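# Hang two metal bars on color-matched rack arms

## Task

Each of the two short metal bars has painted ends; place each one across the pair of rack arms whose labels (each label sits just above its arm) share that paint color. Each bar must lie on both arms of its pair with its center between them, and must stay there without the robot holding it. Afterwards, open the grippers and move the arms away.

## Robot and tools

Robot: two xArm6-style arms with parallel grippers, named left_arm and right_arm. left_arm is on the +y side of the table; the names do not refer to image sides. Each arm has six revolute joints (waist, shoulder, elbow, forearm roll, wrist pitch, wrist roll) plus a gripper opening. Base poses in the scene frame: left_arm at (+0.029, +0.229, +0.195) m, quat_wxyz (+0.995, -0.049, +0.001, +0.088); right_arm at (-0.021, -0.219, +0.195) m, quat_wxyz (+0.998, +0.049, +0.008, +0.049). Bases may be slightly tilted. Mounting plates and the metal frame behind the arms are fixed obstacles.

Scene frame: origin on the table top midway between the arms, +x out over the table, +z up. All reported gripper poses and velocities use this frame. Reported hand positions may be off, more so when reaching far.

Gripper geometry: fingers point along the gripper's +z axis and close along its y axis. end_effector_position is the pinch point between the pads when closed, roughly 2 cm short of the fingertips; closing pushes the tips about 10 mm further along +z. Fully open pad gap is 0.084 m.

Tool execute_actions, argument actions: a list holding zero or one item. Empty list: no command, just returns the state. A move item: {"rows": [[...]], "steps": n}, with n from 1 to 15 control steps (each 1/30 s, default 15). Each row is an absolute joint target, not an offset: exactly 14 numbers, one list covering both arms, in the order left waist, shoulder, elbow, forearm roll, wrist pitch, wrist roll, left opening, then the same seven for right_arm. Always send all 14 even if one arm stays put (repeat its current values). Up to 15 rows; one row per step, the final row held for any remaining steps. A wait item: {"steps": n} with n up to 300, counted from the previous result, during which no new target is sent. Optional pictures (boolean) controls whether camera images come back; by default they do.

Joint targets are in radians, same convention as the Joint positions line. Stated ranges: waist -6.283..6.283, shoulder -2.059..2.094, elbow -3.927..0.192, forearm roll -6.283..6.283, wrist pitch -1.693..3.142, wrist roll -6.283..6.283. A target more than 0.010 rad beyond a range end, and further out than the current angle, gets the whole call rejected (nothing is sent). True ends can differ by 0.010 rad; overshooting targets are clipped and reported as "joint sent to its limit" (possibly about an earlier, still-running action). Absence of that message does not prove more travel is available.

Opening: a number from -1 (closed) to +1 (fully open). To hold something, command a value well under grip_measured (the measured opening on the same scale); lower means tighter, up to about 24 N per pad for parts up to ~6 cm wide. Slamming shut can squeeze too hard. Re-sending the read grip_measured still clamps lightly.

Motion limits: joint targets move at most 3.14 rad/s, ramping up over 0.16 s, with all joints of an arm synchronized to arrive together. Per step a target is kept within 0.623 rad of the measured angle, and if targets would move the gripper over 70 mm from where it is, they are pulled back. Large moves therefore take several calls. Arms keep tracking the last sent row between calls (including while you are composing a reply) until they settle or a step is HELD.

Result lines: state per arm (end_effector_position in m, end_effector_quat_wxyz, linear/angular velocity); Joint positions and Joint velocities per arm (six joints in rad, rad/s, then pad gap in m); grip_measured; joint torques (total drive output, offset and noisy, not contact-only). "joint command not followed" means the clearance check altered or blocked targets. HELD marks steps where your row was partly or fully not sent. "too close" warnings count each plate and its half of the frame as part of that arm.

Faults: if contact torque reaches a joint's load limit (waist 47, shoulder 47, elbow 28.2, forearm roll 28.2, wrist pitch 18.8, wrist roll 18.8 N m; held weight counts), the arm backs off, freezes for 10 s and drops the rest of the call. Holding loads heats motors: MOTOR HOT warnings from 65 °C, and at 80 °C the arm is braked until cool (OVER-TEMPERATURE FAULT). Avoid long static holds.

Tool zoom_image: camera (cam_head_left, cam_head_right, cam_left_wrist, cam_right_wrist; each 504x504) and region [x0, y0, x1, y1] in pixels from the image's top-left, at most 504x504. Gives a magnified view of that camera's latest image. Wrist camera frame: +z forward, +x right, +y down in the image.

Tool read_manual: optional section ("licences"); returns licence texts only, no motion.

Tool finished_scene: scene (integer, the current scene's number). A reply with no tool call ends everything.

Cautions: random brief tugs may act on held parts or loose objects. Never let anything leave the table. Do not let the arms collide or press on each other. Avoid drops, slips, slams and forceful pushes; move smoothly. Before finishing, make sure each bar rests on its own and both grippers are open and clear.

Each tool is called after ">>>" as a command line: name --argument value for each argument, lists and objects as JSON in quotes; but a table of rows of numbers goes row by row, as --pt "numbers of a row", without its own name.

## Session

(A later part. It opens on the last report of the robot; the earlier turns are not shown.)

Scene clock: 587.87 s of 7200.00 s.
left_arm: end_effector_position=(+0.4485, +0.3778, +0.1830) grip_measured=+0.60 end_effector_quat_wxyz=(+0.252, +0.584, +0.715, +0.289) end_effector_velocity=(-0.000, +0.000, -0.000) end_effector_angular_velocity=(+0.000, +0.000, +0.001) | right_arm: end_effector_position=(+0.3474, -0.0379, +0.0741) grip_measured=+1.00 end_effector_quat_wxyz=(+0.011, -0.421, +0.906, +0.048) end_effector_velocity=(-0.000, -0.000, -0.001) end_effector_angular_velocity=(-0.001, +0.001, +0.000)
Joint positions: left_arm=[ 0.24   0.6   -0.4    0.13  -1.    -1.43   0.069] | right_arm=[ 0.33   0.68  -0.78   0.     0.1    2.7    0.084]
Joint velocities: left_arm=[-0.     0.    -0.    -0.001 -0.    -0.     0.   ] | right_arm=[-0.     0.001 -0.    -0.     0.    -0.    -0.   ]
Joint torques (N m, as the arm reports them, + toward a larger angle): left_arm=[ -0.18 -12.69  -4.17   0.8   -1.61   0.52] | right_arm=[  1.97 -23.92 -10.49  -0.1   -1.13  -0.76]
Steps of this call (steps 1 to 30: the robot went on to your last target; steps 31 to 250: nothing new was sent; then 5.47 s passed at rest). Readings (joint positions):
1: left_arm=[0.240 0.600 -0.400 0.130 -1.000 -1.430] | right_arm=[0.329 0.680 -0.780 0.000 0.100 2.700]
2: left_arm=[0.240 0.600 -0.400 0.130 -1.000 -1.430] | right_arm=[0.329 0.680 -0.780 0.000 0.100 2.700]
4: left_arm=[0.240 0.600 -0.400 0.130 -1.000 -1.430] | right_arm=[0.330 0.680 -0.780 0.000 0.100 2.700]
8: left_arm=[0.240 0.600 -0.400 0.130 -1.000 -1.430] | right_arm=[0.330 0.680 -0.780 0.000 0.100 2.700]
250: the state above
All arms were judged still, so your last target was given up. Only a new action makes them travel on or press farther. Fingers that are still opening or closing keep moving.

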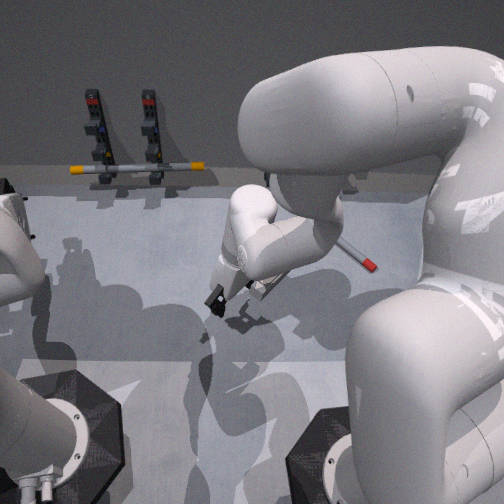

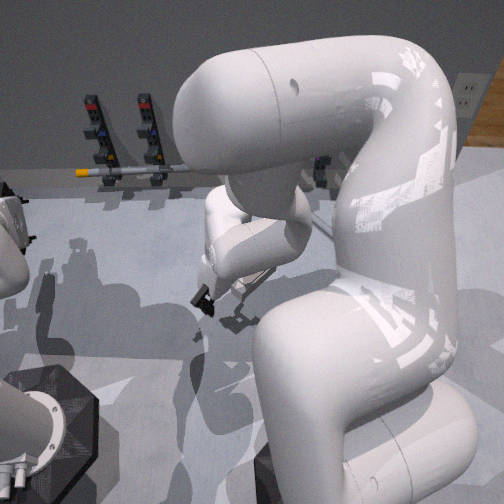

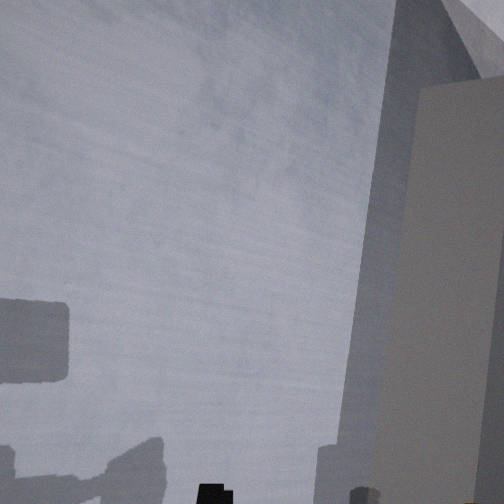

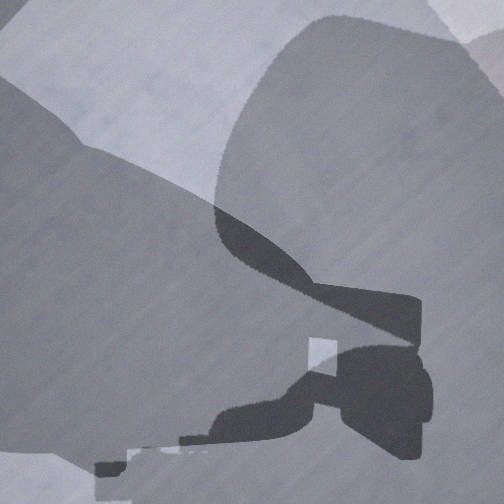

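Bar rolled far toward the wall/right.

>>> execute_actions --actions '[{"rows":[[0.24,0.6,-0.4,0.13,-1.0,-1.43,0.6,0.1,0.7,-0.95,0,0.25,2.5,1]]}]'

>>> execute_actions --actions '[{"steps":15}]'

Scene clock: 593.17 s of 7200.00 s.
left_arm: end_effector_position=(+0.4485, +0.3778, +0.1830) grip_measured=+0.60 end_effector_quat_wxyz=(+0.252, +0.584, +0.715, +0.289) end_effector_velocity=(+0.000, -0.001, +0.000) end_effector_angular_velocity=(-0.000, -0.000, -0.003) | right_arm: end_effector_position=(+0.4259, -0.1159, +0.0804) grip_measured=+1.00 end_effector_quat_wxyz=(+0.010, -0.407, +0.912, +0.048) end_effector_velocity=(+0.007, -0.017, -0.003) end_effector_angular_velocity=(-0.005, +0.022, +0.024)
Joint positions: left_arm=[ 0.24   0.6   -0.4    0.13  -1.    -1.43   0.069] | right_arm=[ 0.105  0.699 -0.946  0.     0.246  2.505  0.084]
Joint velocities: left_arm=[-0.002  0.     0.     0.001 -0.     0.    -0.   ] | right_arm=[-0.039  0.013 -0.036 -0.003  0.048 -0.058 -0.   ]
Joint torques (N m, as the arm reports them, + toward a larger angle): left_arm=[ -1.81 -12.02  -3.75   1.31  -1.95   0.31] | right_arm=[  3.17 -26.73 -12.56  -0.4   -1.06  -0.63]
Steps of this call (steps 1 to 90: nothing new was sent; then 1.80 s passed at rest; steps 91 to 105: all 15 steps of this action). Readings (joint positions):
91: left_arm=[0.240 0.600 -0.400 0.130 -1.000 -1.430] | right_arm=[0.330 0.680 -0.780 -0.000 0.100 2.700]
92: left_arm=[0.240 0.600 -0.400 0.130 -1.000 -1.430] | right_arm=[0.327 0.680 -0.783 -0.000 0.103 2.696]
94: left_arm=[0.240 0.600 -0.400 0.130 -1.000 -1.430] | right_arm=[0.289 0.685 -0.811 -0.000 0.132 2.659]
98: left_arm=[0.240 0.600 -0.400 0.130 -1.000 -1.430] | right_arm=[0.179 0.692 -0.893 0.000 0.197 2.570]
105: the state above

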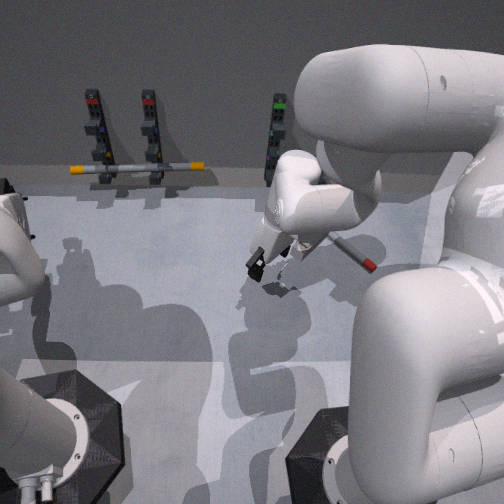

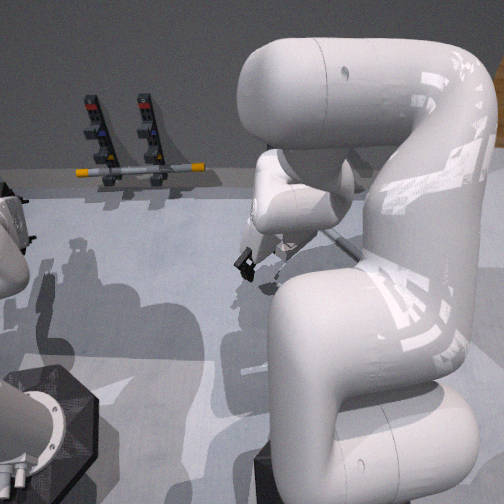

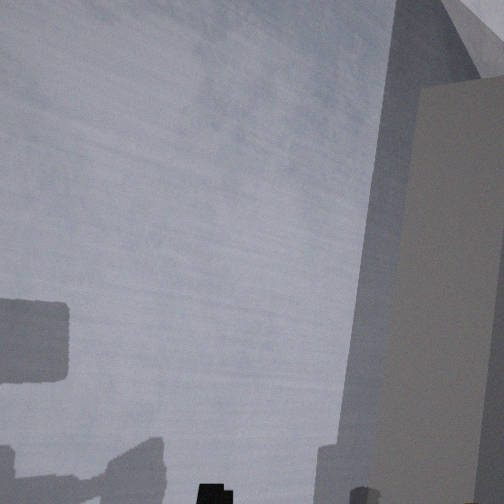

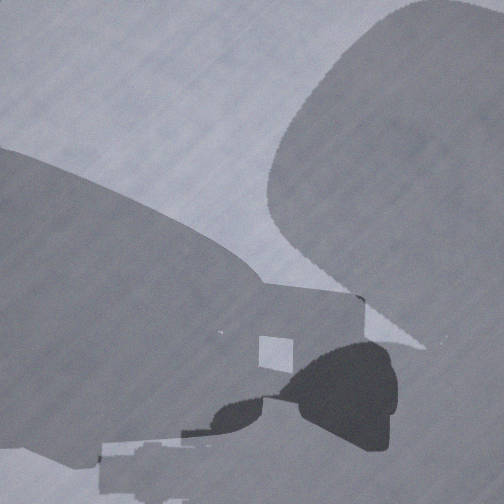

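Scene clock: 593.67 s of 7200.00 s.
left_arm: end_effector_position=(+0.4485, +0.3778, +0.1830) grip_measured=+0.60 end_effector_quat_wxyz=(+0.252, +0.584, +0.715, +0.289) end_effector_velocity=(+0.000, -0.000, -0.000) end_effector_angular_velocity=(+0.000, +0.000, -0.001) | right_arm: end_effector_position=(+0.4276, -0.1177, +0.0807) grip_measured=+1.00 end_effector_quat_wxyz=(+0.010, -0.407, +0.912, +0.048) end_effector_velocity=(+0.000, -0.001, -0.001) end_effector_angular_velocity=(-0.000, +0.001, -0.001)
Joint positions: left_arm=[ 0.24   0.6   -0.4    0.13  -1.    -1.43   0.069] | right_arm=[ 0.1    0.7   -0.95  -0.     0.25   2.5    0.084]
Joint velocities: left_arm=[-0.001  0.    -0.     0.    -0.     0.    -0.   ] | right_arm=[-0.002  0.002 -0.001 -0.     0.    -0.     0.   ]
Joint torques (N m, as the arm reports them, + toward a larger angle): left_arm=[ -1.38 -11.57  -4.09   1.12  -2.29   0.54] | right_arm=[  2.71 -28.04 -13.42  -0.57  -1.25  -0.83]
Steps of this call (steps 1 to 15: the robot went on to your last target). Readings (joint positions):
1: left_arm=[0.240 0.600 -0.400 0.130 -1.000 -1.430] | right_arm=[0.104 0.700 -0.947 -0.000 0.248 2.503]
2: left_arm=[0.240 0.600 -0.400 0.130 -1.000 -1.430] | right_arm=[0.103 0.700 -0.947 -0.000 0.249 2.502]
4: left_arm=[0.240 0.600 -0.400 0.130 -1.000 -1.430] | right_arm=[0.102 0.700 -0.948 -0.000 0.249 2.501]
8: left_arm=[0.240 0.600 -0.400 0.130 -1.000 -1.430] | right_arm=[0.101 0.700 -0.949 -0.000 0.250 2.500]
15: the state above
All arms were judged still, so your last target was given up. Only a new action makes them travel on or press farther. Fingers that are still opening or closing keep moving.

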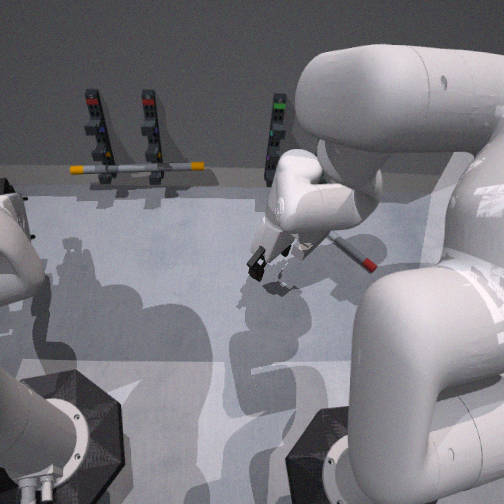

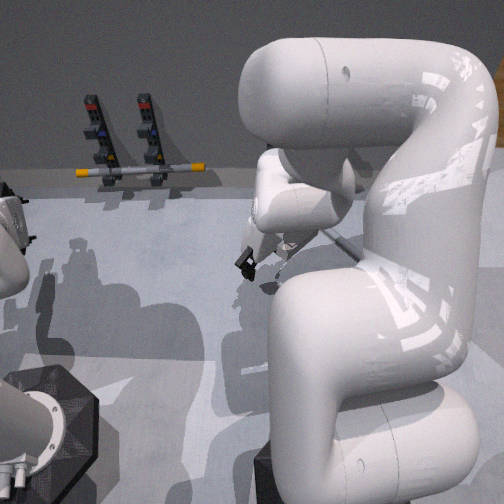

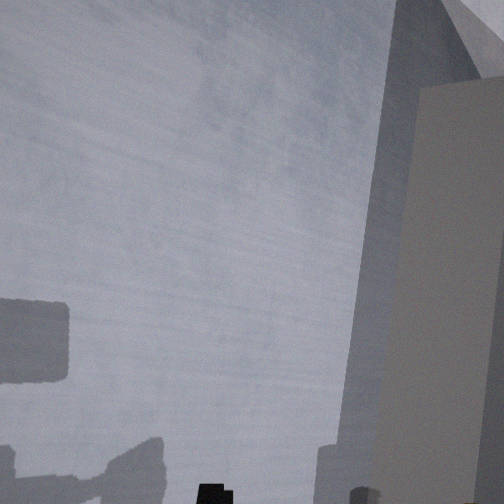

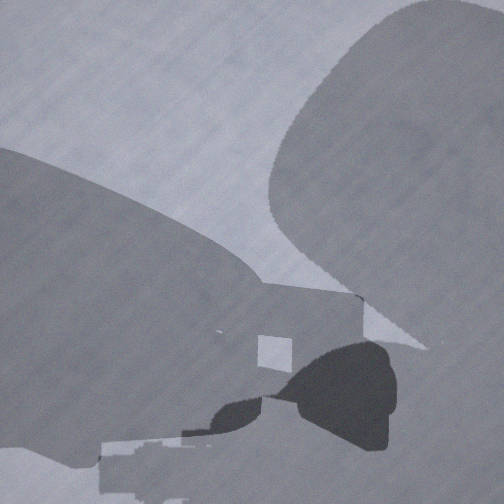

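>>> execute_actions --actions '[{"rows":[[0.24,0.6,-0.4,0.13,-1.0,-1.43,0.6,-0.08,0.75,-1.1,0,0.35,2.35,1]]}]'

>>> execute_actions --actions '[{"steps":15}]'

Scene clock: 600.33 s of 7200.00 s.
left_arm: end_effector_position=(+0.4485, +0.3778, +0.1830) grip_measured=+0.60 end_effector_quat_wxyz=(+0.252, +0.584, +0.715, +0.289) end_effector_velocity=(+0.000, +0.000, +0.000) end_effector_angular_velocity=(+0.000, -0.001, -0.001) | right_arm: end_effector_position=(+0.4749, -0.1979, +0.0777) grip_measured=+1.00 end_effector_quat_wxyz=(+0.009, -0.394, +0.918, +0.049) end_effector_velocity=(+0.006, -0.008, +0.000) end_effector_angular_velocity=(+0.000, +0.002, +0.013)
Joint positions: left_arm=[ 0.24   0.6   -0.4    0.13  -1.    -1.43   0.069] | right_arm=[-0.077  0.749 -1.097 -0.     0.349  2.352  0.084]
Joint velocities: left_arm=[ 0.001 -0.001 -0.     0.001  0.    -0.    -0.   ] | right_arm=[-0.015  0.008 -0.024 -0.001  0.019 -0.027  0.   ]
Joint torques (N m, as the arm reports them, + toward a larger angle): left_arm=[ -1.45 -13.33  -4.46   0.95  -1.93   0.48] | right_arm=[  3.38 -29.92 -14.63  -0.42  -0.94  -0.68]
Steps of this call (steps 1 to 90: nothing new was sent; then 3.17 s passed at rest; steps 91 to 105: all 15 steps of this action). Readings (joint positions):
91: left_arm=[0.240 0.600 -0.400 0.130 -1.000 -1.430] | right_arm=[0.100 0.700 -0.950 -0.000 0.250 2.500]
92: left_arm=[0.240 0.600 -0.400 0.130 -1.000 -1.430] | right_arm=[0.097 0.701 -0.953 -0.000 0.253 2.496]
94: left_arm=[0.240 0.600 -0.400 0.130 -1.000 -1.430] | right_arm=[0.061 0.713 -0.985 -0.000 0.276 2.462]
98: left_arm=[0.240 0.600 -0.400 0.130 -1.000 -1.430] | right_arm=[-0.040 0.737 -1.065 0.000 0.325 2.387]
105: the state above

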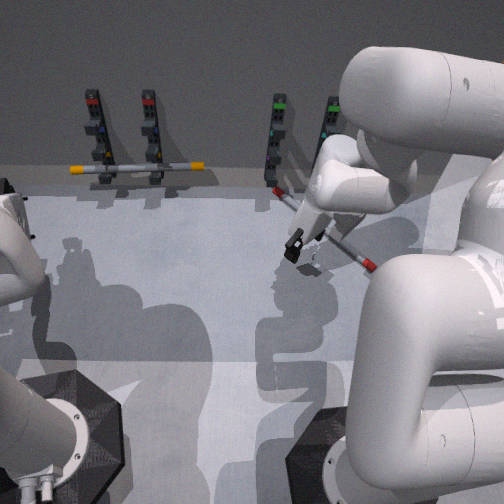

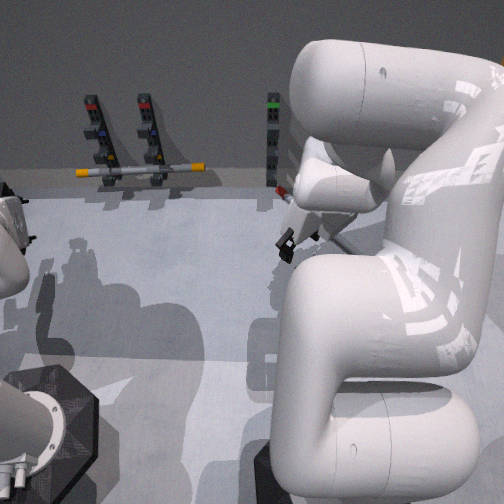

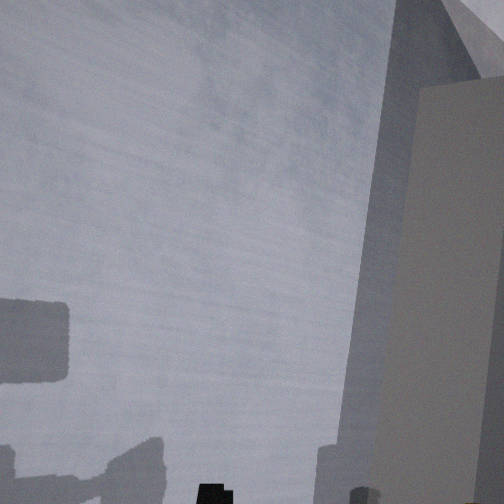

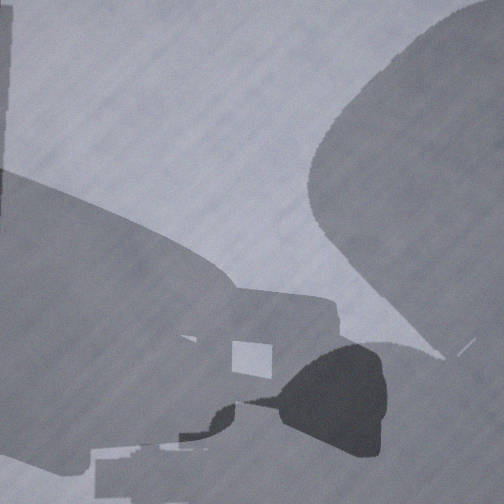

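Scene clock: 600.83 s of 7200.00 s.
left_arm: end_effector_position=(+0.4485, +0.3778, +0.1830) grip_measured=+0.60 end_effector_quat_wxyz=(+0.252, +0.584, +0.715, +0.289) end_effector_velocity=(-0.000, +0.000, -0.000) end_effector_angular_velocity=(-0.000, +0.000, +0.001) | right_arm: end_effector_position=(+0.4759, -0.1994, +0.0779) grip_measured=+1.00 end_effector_quat_wxyz=(+0.009, -0.393, +0.918, +0.048) end_effector_velocity=(-0.000, -0.001, -0.001) end_effector_angular_velocity=(-0.000, +0.001, -0.001)
Joint positions: left_arm=[ 0.24   0.6   -0.4    0.13  -1.    -1.43   0.069] | right_arm=[-0.08   0.75  -1.1   -0.     0.35   2.35   0.084]
Joint velocities: left_arm=[ 0.001  0.     0.     0.     0.    -0.     0.   ] | right_arm=[-0.001  0.001 -0.    -0.     0.    -0.     0.   ]
Joint torques (N m, as the arm reports them, + toward a larger angle): left_arm=[ -1.87 -12.58  -3.9    1.09  -1.86   0.11] | right_arm=[  2.09 -29.46 -14.1   -0.24  -0.96  -0.92]
Steps of this call (steps 1 to 15: the robot went on to your last target). Readings (joint positions):
1: left_arm=[0.240 0.600 -0.400 0.130 -1.000 -1.430] | right_arm=[-0.077 0.750 -1.098 -0.000 0.349 2.352]
2: left_arm=[0.240 0.600 -0.400 0.130 -1.000 -1.430] | right_arm=[-0.078 0.750 -1.098 -0.000 0.349 2.351]
4: left_arm=[0.240 0.600 -0.400 0.130 -1.000 -1.430] | right_arm=[-0.078 0.750 -1.099 -0.000 0.350 2.351]
8: left_arm=[0.240 0.600 -0.400 0.130 -1.000 -1.430] | right_arm=[-0.079 0.750 -1.100 -0.000 0.350 2.350]
15: the state above
All arms were judged still, so your last target was given up. Only a new action makes them travel on or press farther. Fingers that are still opening or closing keep moving.

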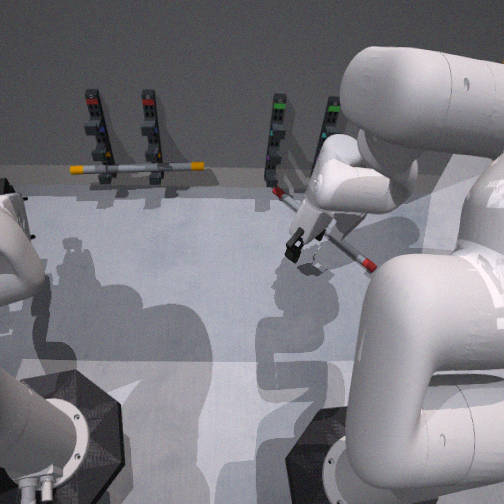

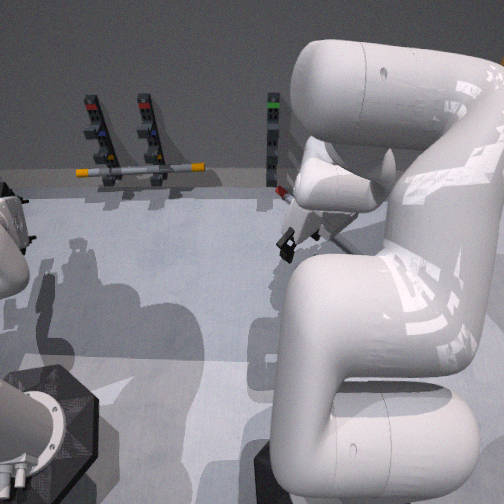

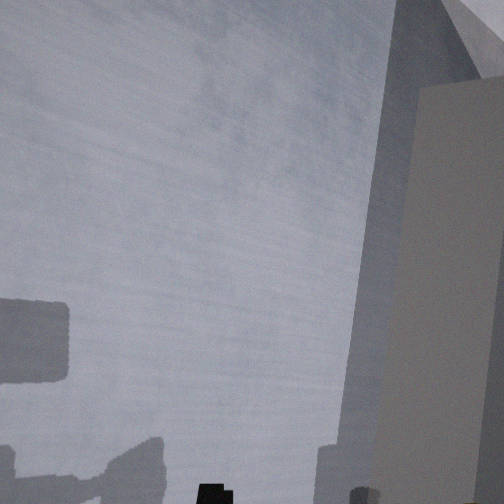

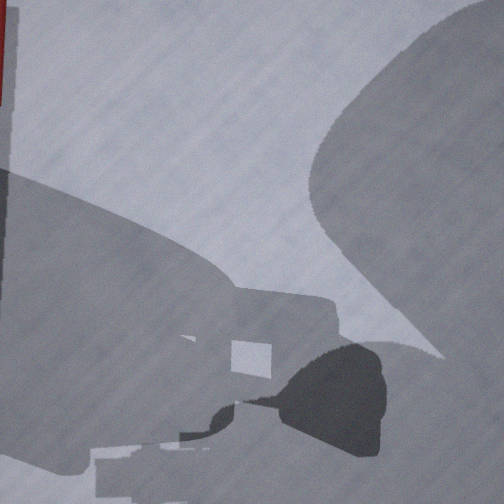

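>>> execute_actions --actions '[{"rows":[[0.24,0.6,-0.4,0.13,-1.0,-1.43,0.6,-0.17,0.85,-1.32,0,0.47,2.3,1]]}]'

>>> execute_actions --actions '[{"steps":15}]'

Scene clock: 607.57 s of 7200.00 s.
left_arm: end_effector_position=(+0.4485, +0.3778, +0.1830) grip_measured=+0.60 end_effector_quat_wxyz=(+0.252, +0.584, +0.715, +0.289) end_effector_velocity=(-0.000, +0.000, -0.000) end_effector_angular_velocity=(+0.000, +0.001, +0.001) | right_arm: end_effector_position=(+0.5235, -0.2469, +0.0727) grip_measured=+1.00 end_effector_quat_wxyz=(+0.008, -0.375, +0.926, +0.049) end_effector_velocity=(+0.006, -0.002, +0.002) end_effector_angular_velocity=(-0.000, -0.003, +0.002)
Joint positions: left_arm=[ 0.24   0.6   -0.4    0.13  -1.    -1.43   0.069] | right_arm=[-0.169  0.849 -1.317 -0.     0.469  2.3    0.084]
Joint velocities: left_arm=[-0.001  0.    -0.    -0.002  0.     0.     0.   ] | right_arm=[-0.003  0.007 -0.022 -0.     0.012 -0.005  0.   ]
Joint torques (N m, as the arm reports them, + toward a larger angle): left_arm=[ -2.37 -12.3   -3.84   0.85  -2.22   0.49] | right_arm=[  2.52 -32.46 -16.7   -0.09  -1.42  -0.75]
Steps of this call (steps 1 to 90: nothing new was sent; then 3.23 s passed at rest; steps 91 to 105: all 15 steps of this action). Readings (joint positions):
91: left_arm=[0.240 0.600 -0.400 0.130 -1.000 -1.430] | right_arm=[-0.080 0.750 -1.100 0.000 0.350 2.350]
92: left_arm=[0.240 0.600 -0.400 0.130 -1.000 -1.430] | right_arm=[-0.081 0.752 -1.104 -0.000 0.353 2.349]
94: left_arm=[0.240 0.600 -0.400 0.130 -1.000 -1.430] | right_arm=[-0.098 0.774 -1.150 -0.000 0.380 2.338]
98: left_arm=[0.240 0.600 -0.400 0.130 -1.000 -1.430] | right_arm=[-0.158 0.833 -1.285 0.000 0.448 2.309]
105: the state above

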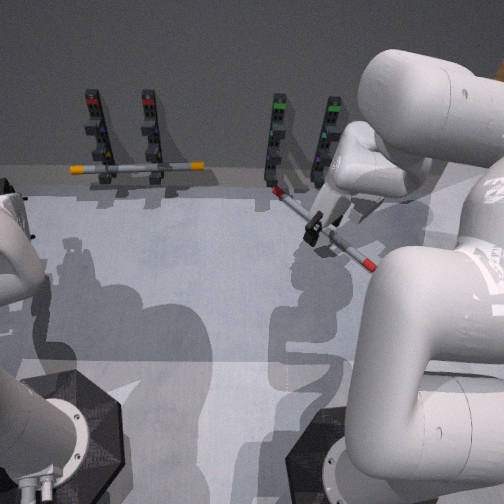

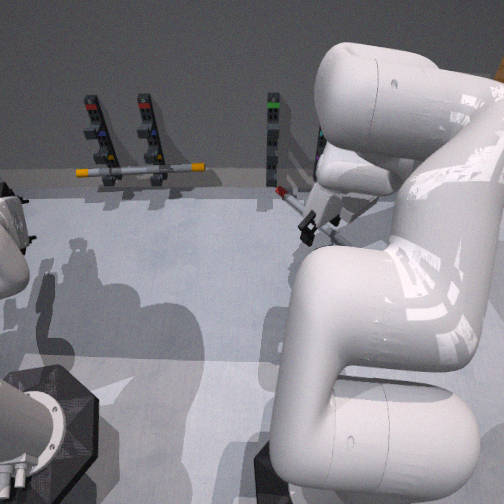

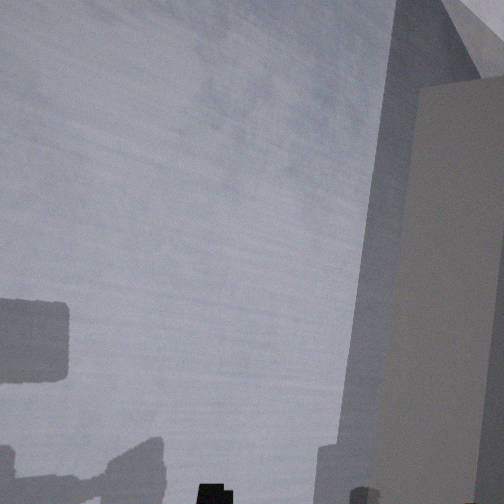

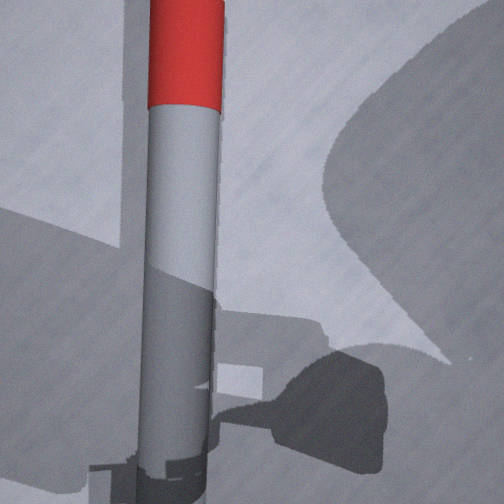

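Scene clock: 608.07 s of 7200.00 s.
left_arm: end_effector_position=(+0.4485, +0.3778, +0.1830) grip_measured=+0.60 end_effector_quat_wxyz=(+0.252, +0.584, +0.715, +0.289) end_effector_velocity=(-0.000, -0.000, -0.000) end_effector_angular_velocity=(-0.000, +0.000, +0.000) | right_arm: end_effector_position=(+0.5244, -0.2477, +0.0730) grip_measured=+1.00 end_effector_quat_wxyz=(+0.008, -0.375, +0.926, +0.049) end_effector_velocity=(+0.001, -0.000, +0.002) end_effector_angular_velocity=(-0.000, -0.004, -0.001)
Joint positions: left_arm=[ 0.24   0.6   -0.4    0.13  -1.    -1.43   0.069] | right_arm=[-0.17   0.85  -1.32  -0.     0.47   2.3    0.084]
Joint velocities: left_arm=[-0.     0.     0.    -0.001 -0.    -0.     0.   ] | right_arm=[-0.    -0.003 -0.     0.     0.    -0.     0.   ]
Joint torques (N m, as the arm reports them, + toward a larger angle): left_arm=[ -1.4  -12.7   -3.78   0.64  -2.03   0.4 ] | right_arm=[  2.58 -32.55 -16.52  -0.18  -1.16  -0.51]
Steps of this call (steps 1 to 15: the robot went on to your last target). Readings (joint positions):
1: left_arm=[0.240 0.600 -0.400 0.130 -1.000 -1.430] | right_arm=[-0.169 0.849 -1.318 -0.000 0.469 2.300]
2: left_arm=[0.240 0.600 -0.400 0.130 -1.000 -1.430] | right_arm=[-0.169 0.850 -1.318 -0.000 0.470 2.300]
4: left_arm=[0.240 0.600 -0.400 0.130 -1.000 -1.430] | right_arm=[-0.169 0.850 -1.319 -0.000 0.470 2.300]
8: left_arm=[0.240 0.600 -0.400 0.130 -1.000 -1.430] | right_arm=[-0.170 0.850 -1.320 -0.000 0.470 2.300]
15: the state above
All arms were judged still, so your last target was given up. Only a new action makes them travel on or press farther. Fingers that are still opening or closing keep moving.

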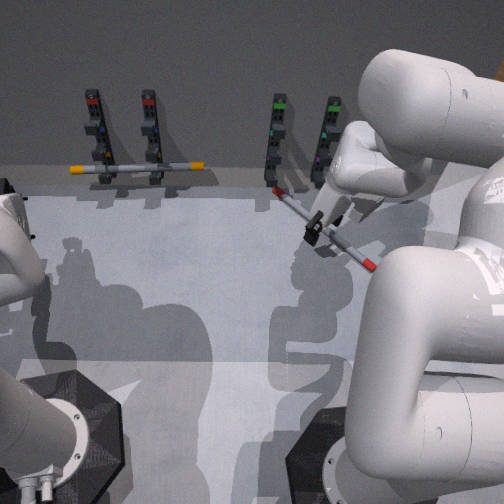

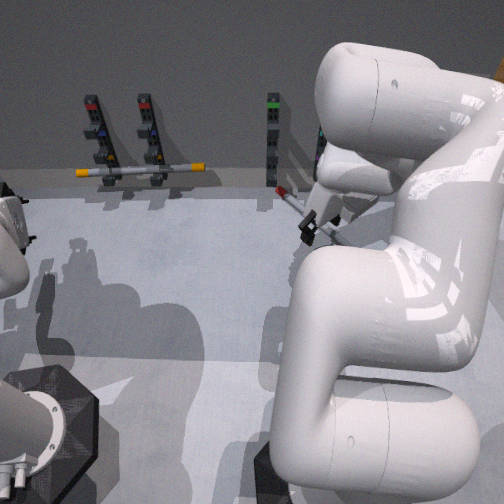

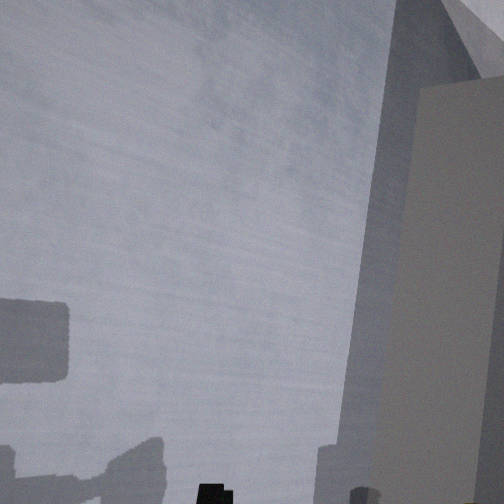

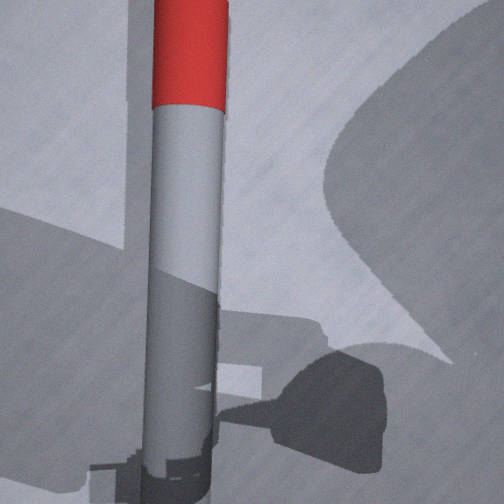

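>>> execute_actions --actions '[{"rows":[[0.24,0.6,-0.4,0.13,-1.0,-1.43,0.6,-0.29,0.94,-1.5,0,0.56,2.2,1]]}]'

>>> execute_actions --actions '[{"steps":15}]'

Scene clock: 616.70 s of 7200.00 s.
left_arm: end_effector_position=(+0.4485, +0.3778, +0.1830) grip_measured=+0.60 end_effector_quat_wxyz=(+0.252, +0.584, +0.715, +0.289) end_effector_velocity=(-0.000, +0.000, -0.000) end_effector_angular_velocity=(+0.000, +0.000, +0.001) | right_arm: end_effector_position=(+0.5503, -0.3180, +0.0637) grip_measured=+1.00 end_effector_quat_wxyz=(+0.008, -0.366, +0.929, +0.049) end_effector_velocity=(+0.004, -0.004, +0.001) end_effector_angular_velocity=(-0.000, -0.004, +0.005)
Joint positions: left_arm=[ 0.24   0.6   -0.4    0.13  -1.    -1.43   0.069] | right_arm=[-0.288  0.939 -1.498 -0.     0.559  2.201  0.084]
Joint velocities: left_arm=[ 0.     0.    -0.    -0.001  0.    -0.     0.   ] | right_arm=[-0.006  0.008 -0.021  0.001  0.01  -0.011  0.   ]
Joint torques (N m, as the arm reports them, + toward a larger angle): left_arm=[ -2.01 -11.89  -4.3    0.82  -2.26   0.21] | right_arm=[  1.5  -34.65 -17.72  -0.93  -1.27  -0.72]
Steps of this call (steps 1 to 90: nothing new was sent; then 5.13 s passed at rest; steps 91 to 105: all 15 steps of this action). Readings (joint positions):
91: left_arm=[0.240 0.600 -0.400 0.130 -1.000 -1.430] | right_arm=[-0.170 0.850 -1.320 0.000 0.470 2.300]
92: left_arm=[0.240 0.600 -0.400 0.130 -1.000 -1.430] | right_arm=[-0.172 0.852 -1.324 -0.000 0.473 2.297]
94: left_arm=[0.240 0.600 -0.400 0.130 -1.000 -1.430] | right_arm=[-0.196 0.874 -1.367 -0.000 0.495 2.272]
98: left_arm=[0.240 0.600 -0.400 0.130 -1.000 -1.430] | right_arm=[-0.275 0.925 -1.471 0.000 0.543 2.218]
105: the state above

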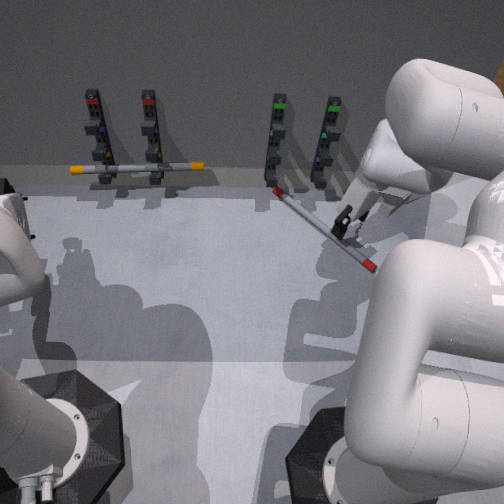

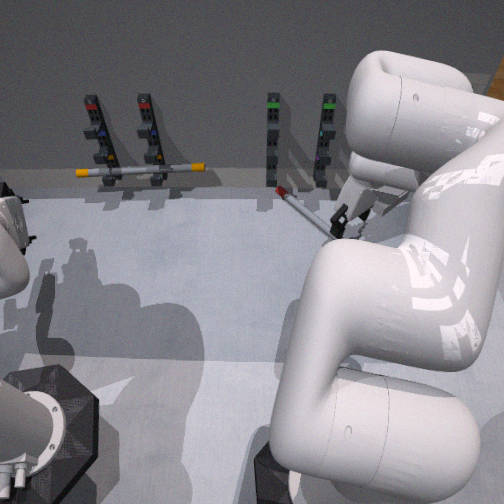

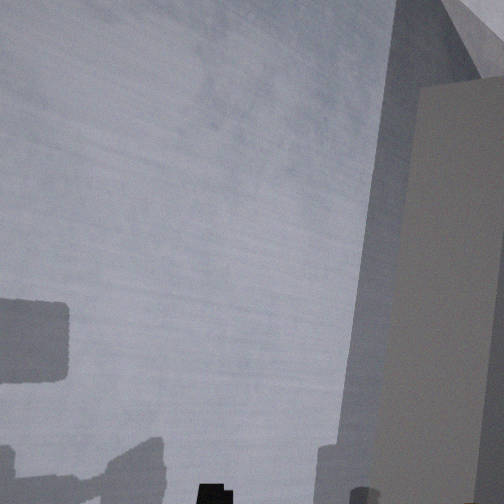

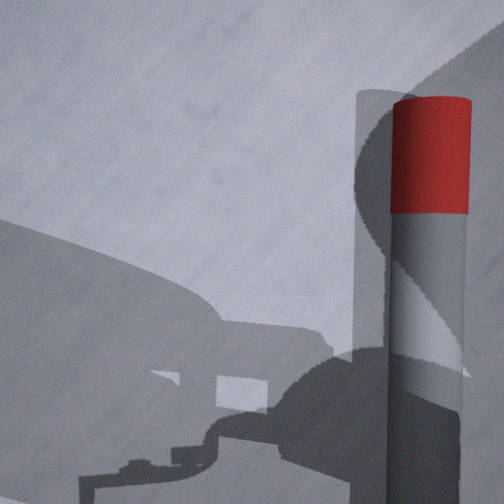

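Scene clock: 617.20 s of 7200.00 s.
left_arm: end_effector_position=(+0.4485, +0.3778, +0.1830) grip_measured=+0.60 end_effector_quat_wxyz=(+0.252, +0.584, +0.715, +0.289) end_effector_velocity=(-0.000, +0.000, +0.000) end_effector_angular_velocity=(-0.000, -0.000, +0.000) | right_arm: end_effector_position=(+0.5506, -0.3192, +0.0638) grip_measured=+1.00 end_effector_quat_wxyz=(+0.008, -0.366, +0.929, +0.049) end_effector_velocity=(-0.000, -0.000, -0.001) end_effector_angular_velocity=(+0.000, +0.001, -0.001)
Joint positions: left_arm=[ 0.24   0.6   -0.4    0.13  -1.    -1.43   0.069] | right_arm=[-0.29   0.94  -1.5   -0.     0.56   2.2    0.084]
Joint velocities: left_arm=[ 0.001 -0.     0.     0.001  0.    -0.    -0.   ] | right_arm=[-0.001  0.001  0.     0.     0.    -0.     0.   ]
Joint torques (N m, as the arm reports them, + toward a larger angle): left_arm=[ -1.58 -12.35  -3.9    0.92  -2.13   0.66] | right_arm=[  2.87 -33.55 -17.64  -0.23  -1.16  -0.7 ]
Steps of this call (steps 1 to 15: the robot went on to your last target). Readings (joint positions):
1: left_arm=[0.240 0.600 -0.400 0.130 -1.000 -1.430] | right_arm=[-0.288 0.939 -1.498 -0.000 0.560 2.201]
2: left_arm=[0.240 0.600 -0.400 0.130 -1.000 -1.430] | right_arm=[-0.288 0.939 -1.499 -0.000 0.560 2.200]
4: left_arm=[0.240 0.600 -0.400 0.130 -1.000 -1.430] | right_arm=[-0.289 0.940 -1.499 -0.000 0.560 2.200]
8: left_arm=[0.240 0.600 -0.400 0.130 -1.000 -1.430] | right_arm=[-0.290 0.940 -1.500 -0.000 0.560 2.200]
15: the state above
All arms were judged still, so your last target was given up. Only a new action makes them travel on or press farther. Fingers that are still opening or closing keep moving.

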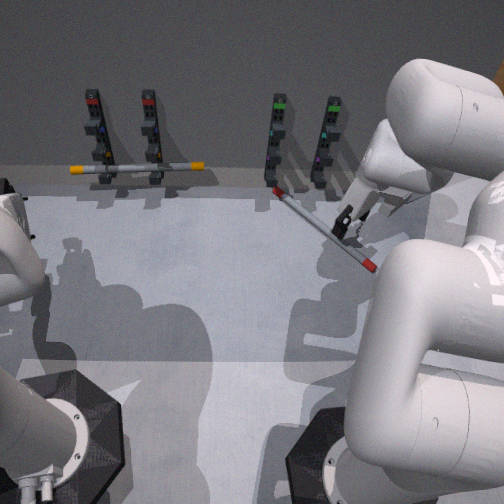

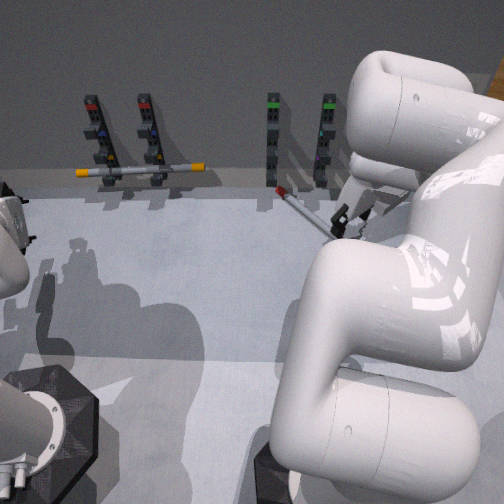

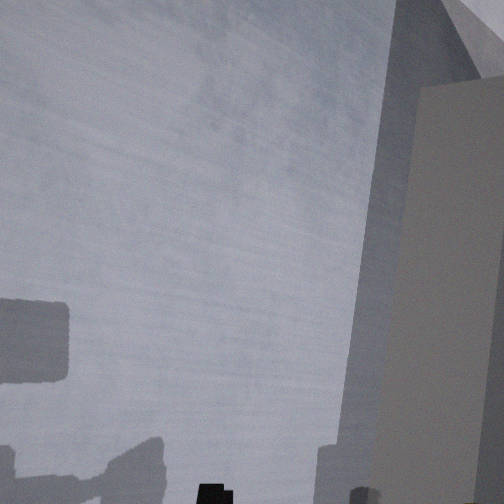

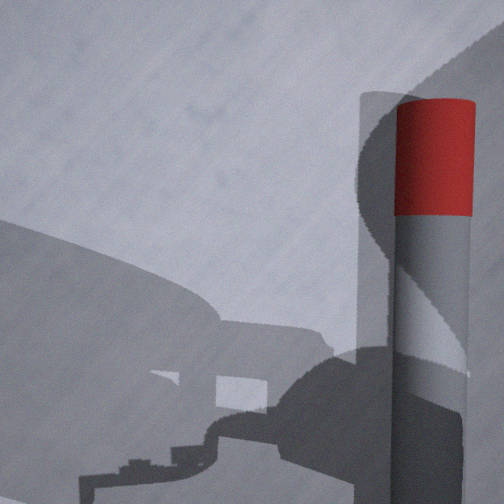

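>>> execute_actions --actions '[{"rows":[[0.24,0.6,-0.4,0.13,-1.0,-1.43,0.6,-0.22,0.98,-1.53,0,0.55,2.25,1]]}]'

>>> execute_actions --actions '[{"steps":15}]'

Scene clock: 632.80 s of 7200.00 s.
left_arm: end_effector_position=(+0.4485, +0.3778, +0.1830) grip_measured=+0.60 end_effector_quat_wxyz=(+0.252, +0.584, +0.715, +0.289) end_effector_velocity=(-0.000, -0.000, -0.000) end_effector_angular_velocity=(-0.000, +0.000, -0.000) | right_arm: end_effector_position=(+0.5592, -0.2789, +0.0548) grip_measured=+1.00 end_effector_quat_wxyz=(+0.009, -0.375, +0.926, +0.048) end_effector_velocity=(-0.000, +0.003, -0.001) end_effector_angular_velocity=(+0.000, +0.002, +0.001)
Joint positions: left_arm=[ 0.24   0.6   -0.4    0.13  -1.    -1.43   0.069] | right_arm=[-0.221  0.979 -1.53   0.     0.55   2.25   0.084]
Joint velocities: left_arm=[ 0.     0.001 -0.     0.001 -0.    -0.     0.   ] | right_arm=[ 0.006  0.004 -0.001  0.    -0.     0.004 -0.   ]
Joint torques (N m, as the arm reports them, + toward a larger angle): left_arm=[ -0.95 -11.5   -3.87   0.73  -2.05   0.27] | right_arm=[  2.01 -34.58 -17.97  -0.59  -1.2   -0.78]
Steps of this call (steps 1 to 90: nothing new was sent; then 12.10 s passed at rest; steps 91 to 105: all 15 steps of this action). Readings (joint positions):
91: left_arm=[0.240 0.600 -0.400 0.130 -1.000 -1.430] | right_arm=[-0.290 0.940 -1.500 0.000 0.560 2.200]
92: left_arm=[0.240 0.600 -0.400 0.130 -1.000 -1.430] | right_arm=[-0.287 0.942 -1.502 0.000 0.559 2.203]
94: left_arm=[0.240 0.600 -0.400 0.130 -1.000 -1.430] | right_arm=[-0.265 0.956 -1.514 0.000 0.555 2.221]
98: left_arm=[0.240 0.600 -0.400 0.130 -1.000 -1.430] | right_arm=[-0.224 0.977 -1.525 -0.000 0.552 2.244]
105: the state above

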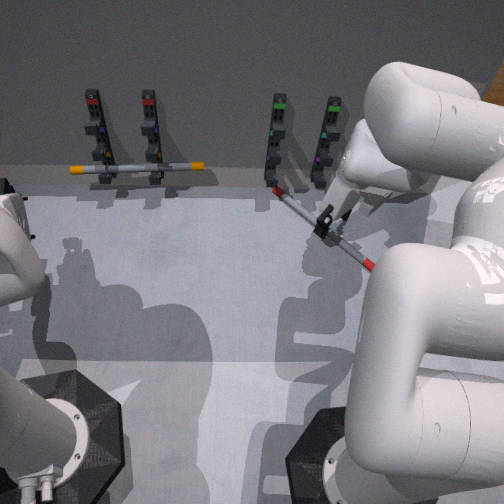

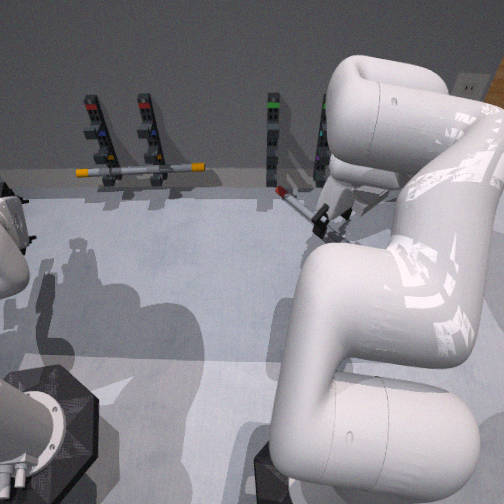

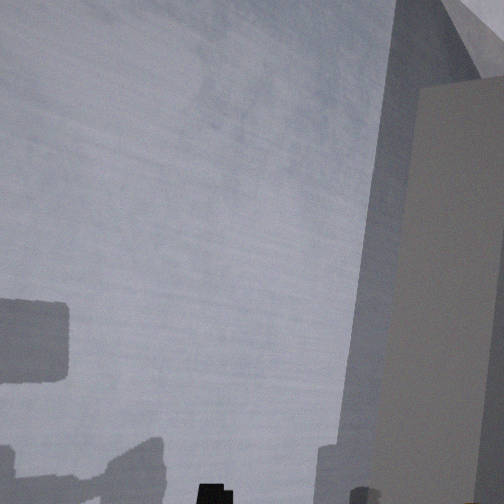

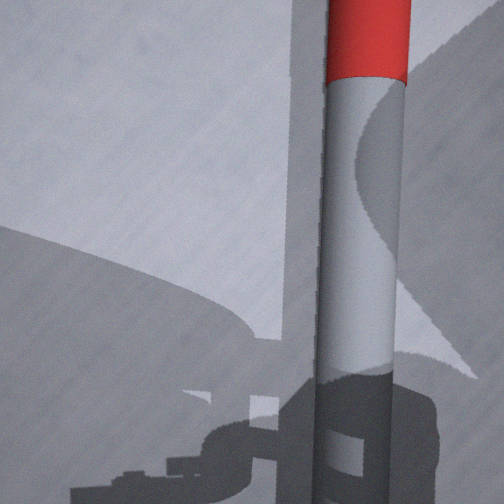

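Scene clock: 633.30 s of 7200.00 s.
left_arm: end_effector_position=(+0.4485, +0.3778, +0.1830) grip_measured=+0.60 end_effector_quat_wxyz=(+0.252, +0.584, +0.715, +0.289) end_effector_velocity=(-0.000, -0.000, -0.000) end_effector_angular_velocity=(-0.000, +0.001, +0.000) | right_arm: end_effector_position=(+0.5591, -0.2781, +0.0545) grip_measured=+1.00 end_effector_quat_wxyz=(+0.008, -0.375, +0.926, +0.049) end_effector_velocity=(-0.001, +0.001, -0.001) end_effector_angular_velocity=(+0.001, +0.002, +0.000)
Joint positions: left_arm=[ 0.24   0.6   -0.4    0.13  -1.    -1.43   0.069] | right_arm=[-0.22   0.98  -1.53   0.     0.55   2.25   0.084]
Joint velocities: left_arm=[ 0.     0.001  0.    -0.     0.     0.     0.   ] | right_arm=[ 0.001  0.002  0.     0.001  0.    -0.     0.   ]
Joint torques (N m, as the arm reports them, + toward a larger angle): left_arm=[ -1.42 -12.66  -4.09   0.74  -2.12   0.02] | right_arm=[  3.35 -34.84 -18.    -0.34  -0.93  -0.34]
Steps of this call (steps 1 to 15: the robot went on to your last target). Readings (joint positions):
1: left_arm=[0.240 0.600 -0.400 0.130 -1.000 -1.430] | right_arm=[-0.221 0.980 -1.530 0.000 0.550 2.250]
2: left_arm=[0.240 0.600 -0.400 0.130 -1.000 -1.430] | right_arm=[-0.221 0.980 -1.530 0.000 0.550 2.250]
4: left_arm=[0.240 0.600 -0.400 0.130 -1.000 -1.430] | right_arm=[-0.221 0.980 -1.530 0.000 0.550 2.250]
8: left_arm=[0.240 0.600 -0.400 0.130 -1.000 -1.430] | right_arm=[-0.220 0.980 -1.530 0.000 0.550 2.250]
15: the state above
All arms were judged still, so your last target was given up. Only a new action makes them travel on or press farther. Fingers that are still opening or closing keep moving.

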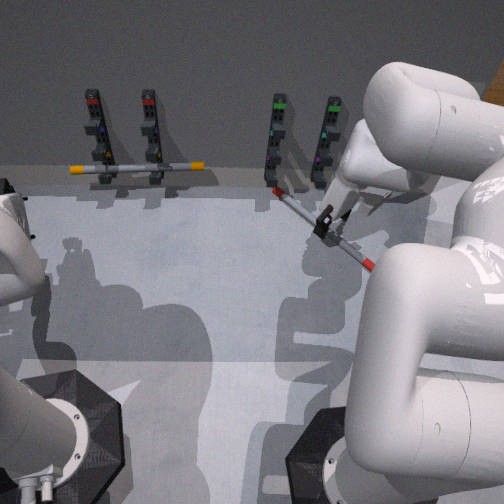

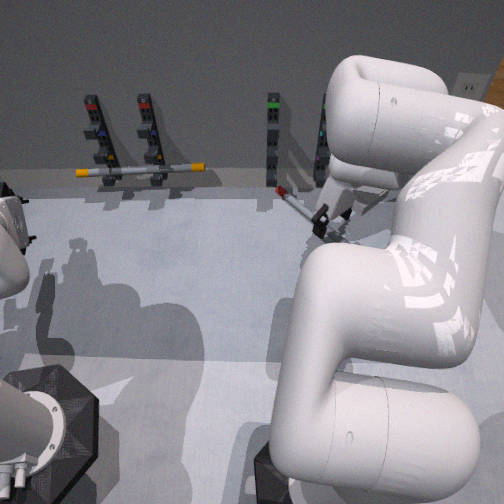

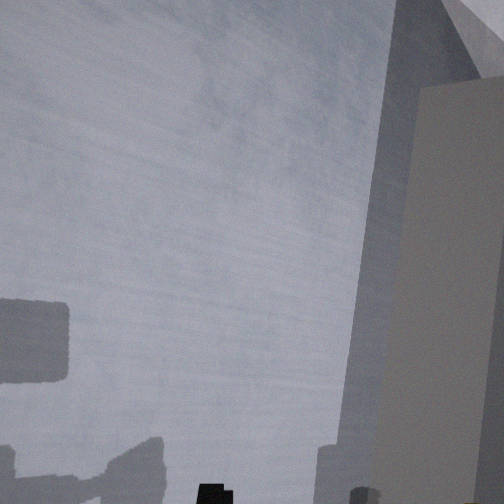

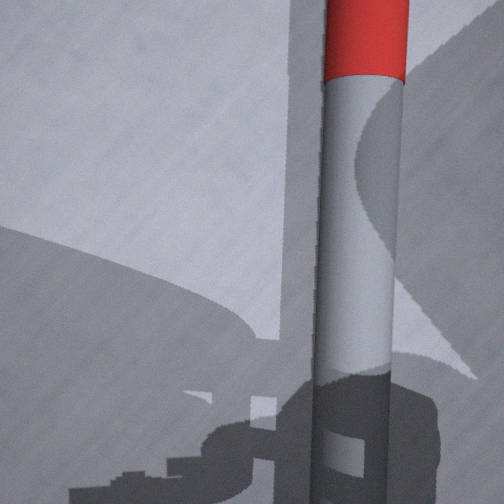

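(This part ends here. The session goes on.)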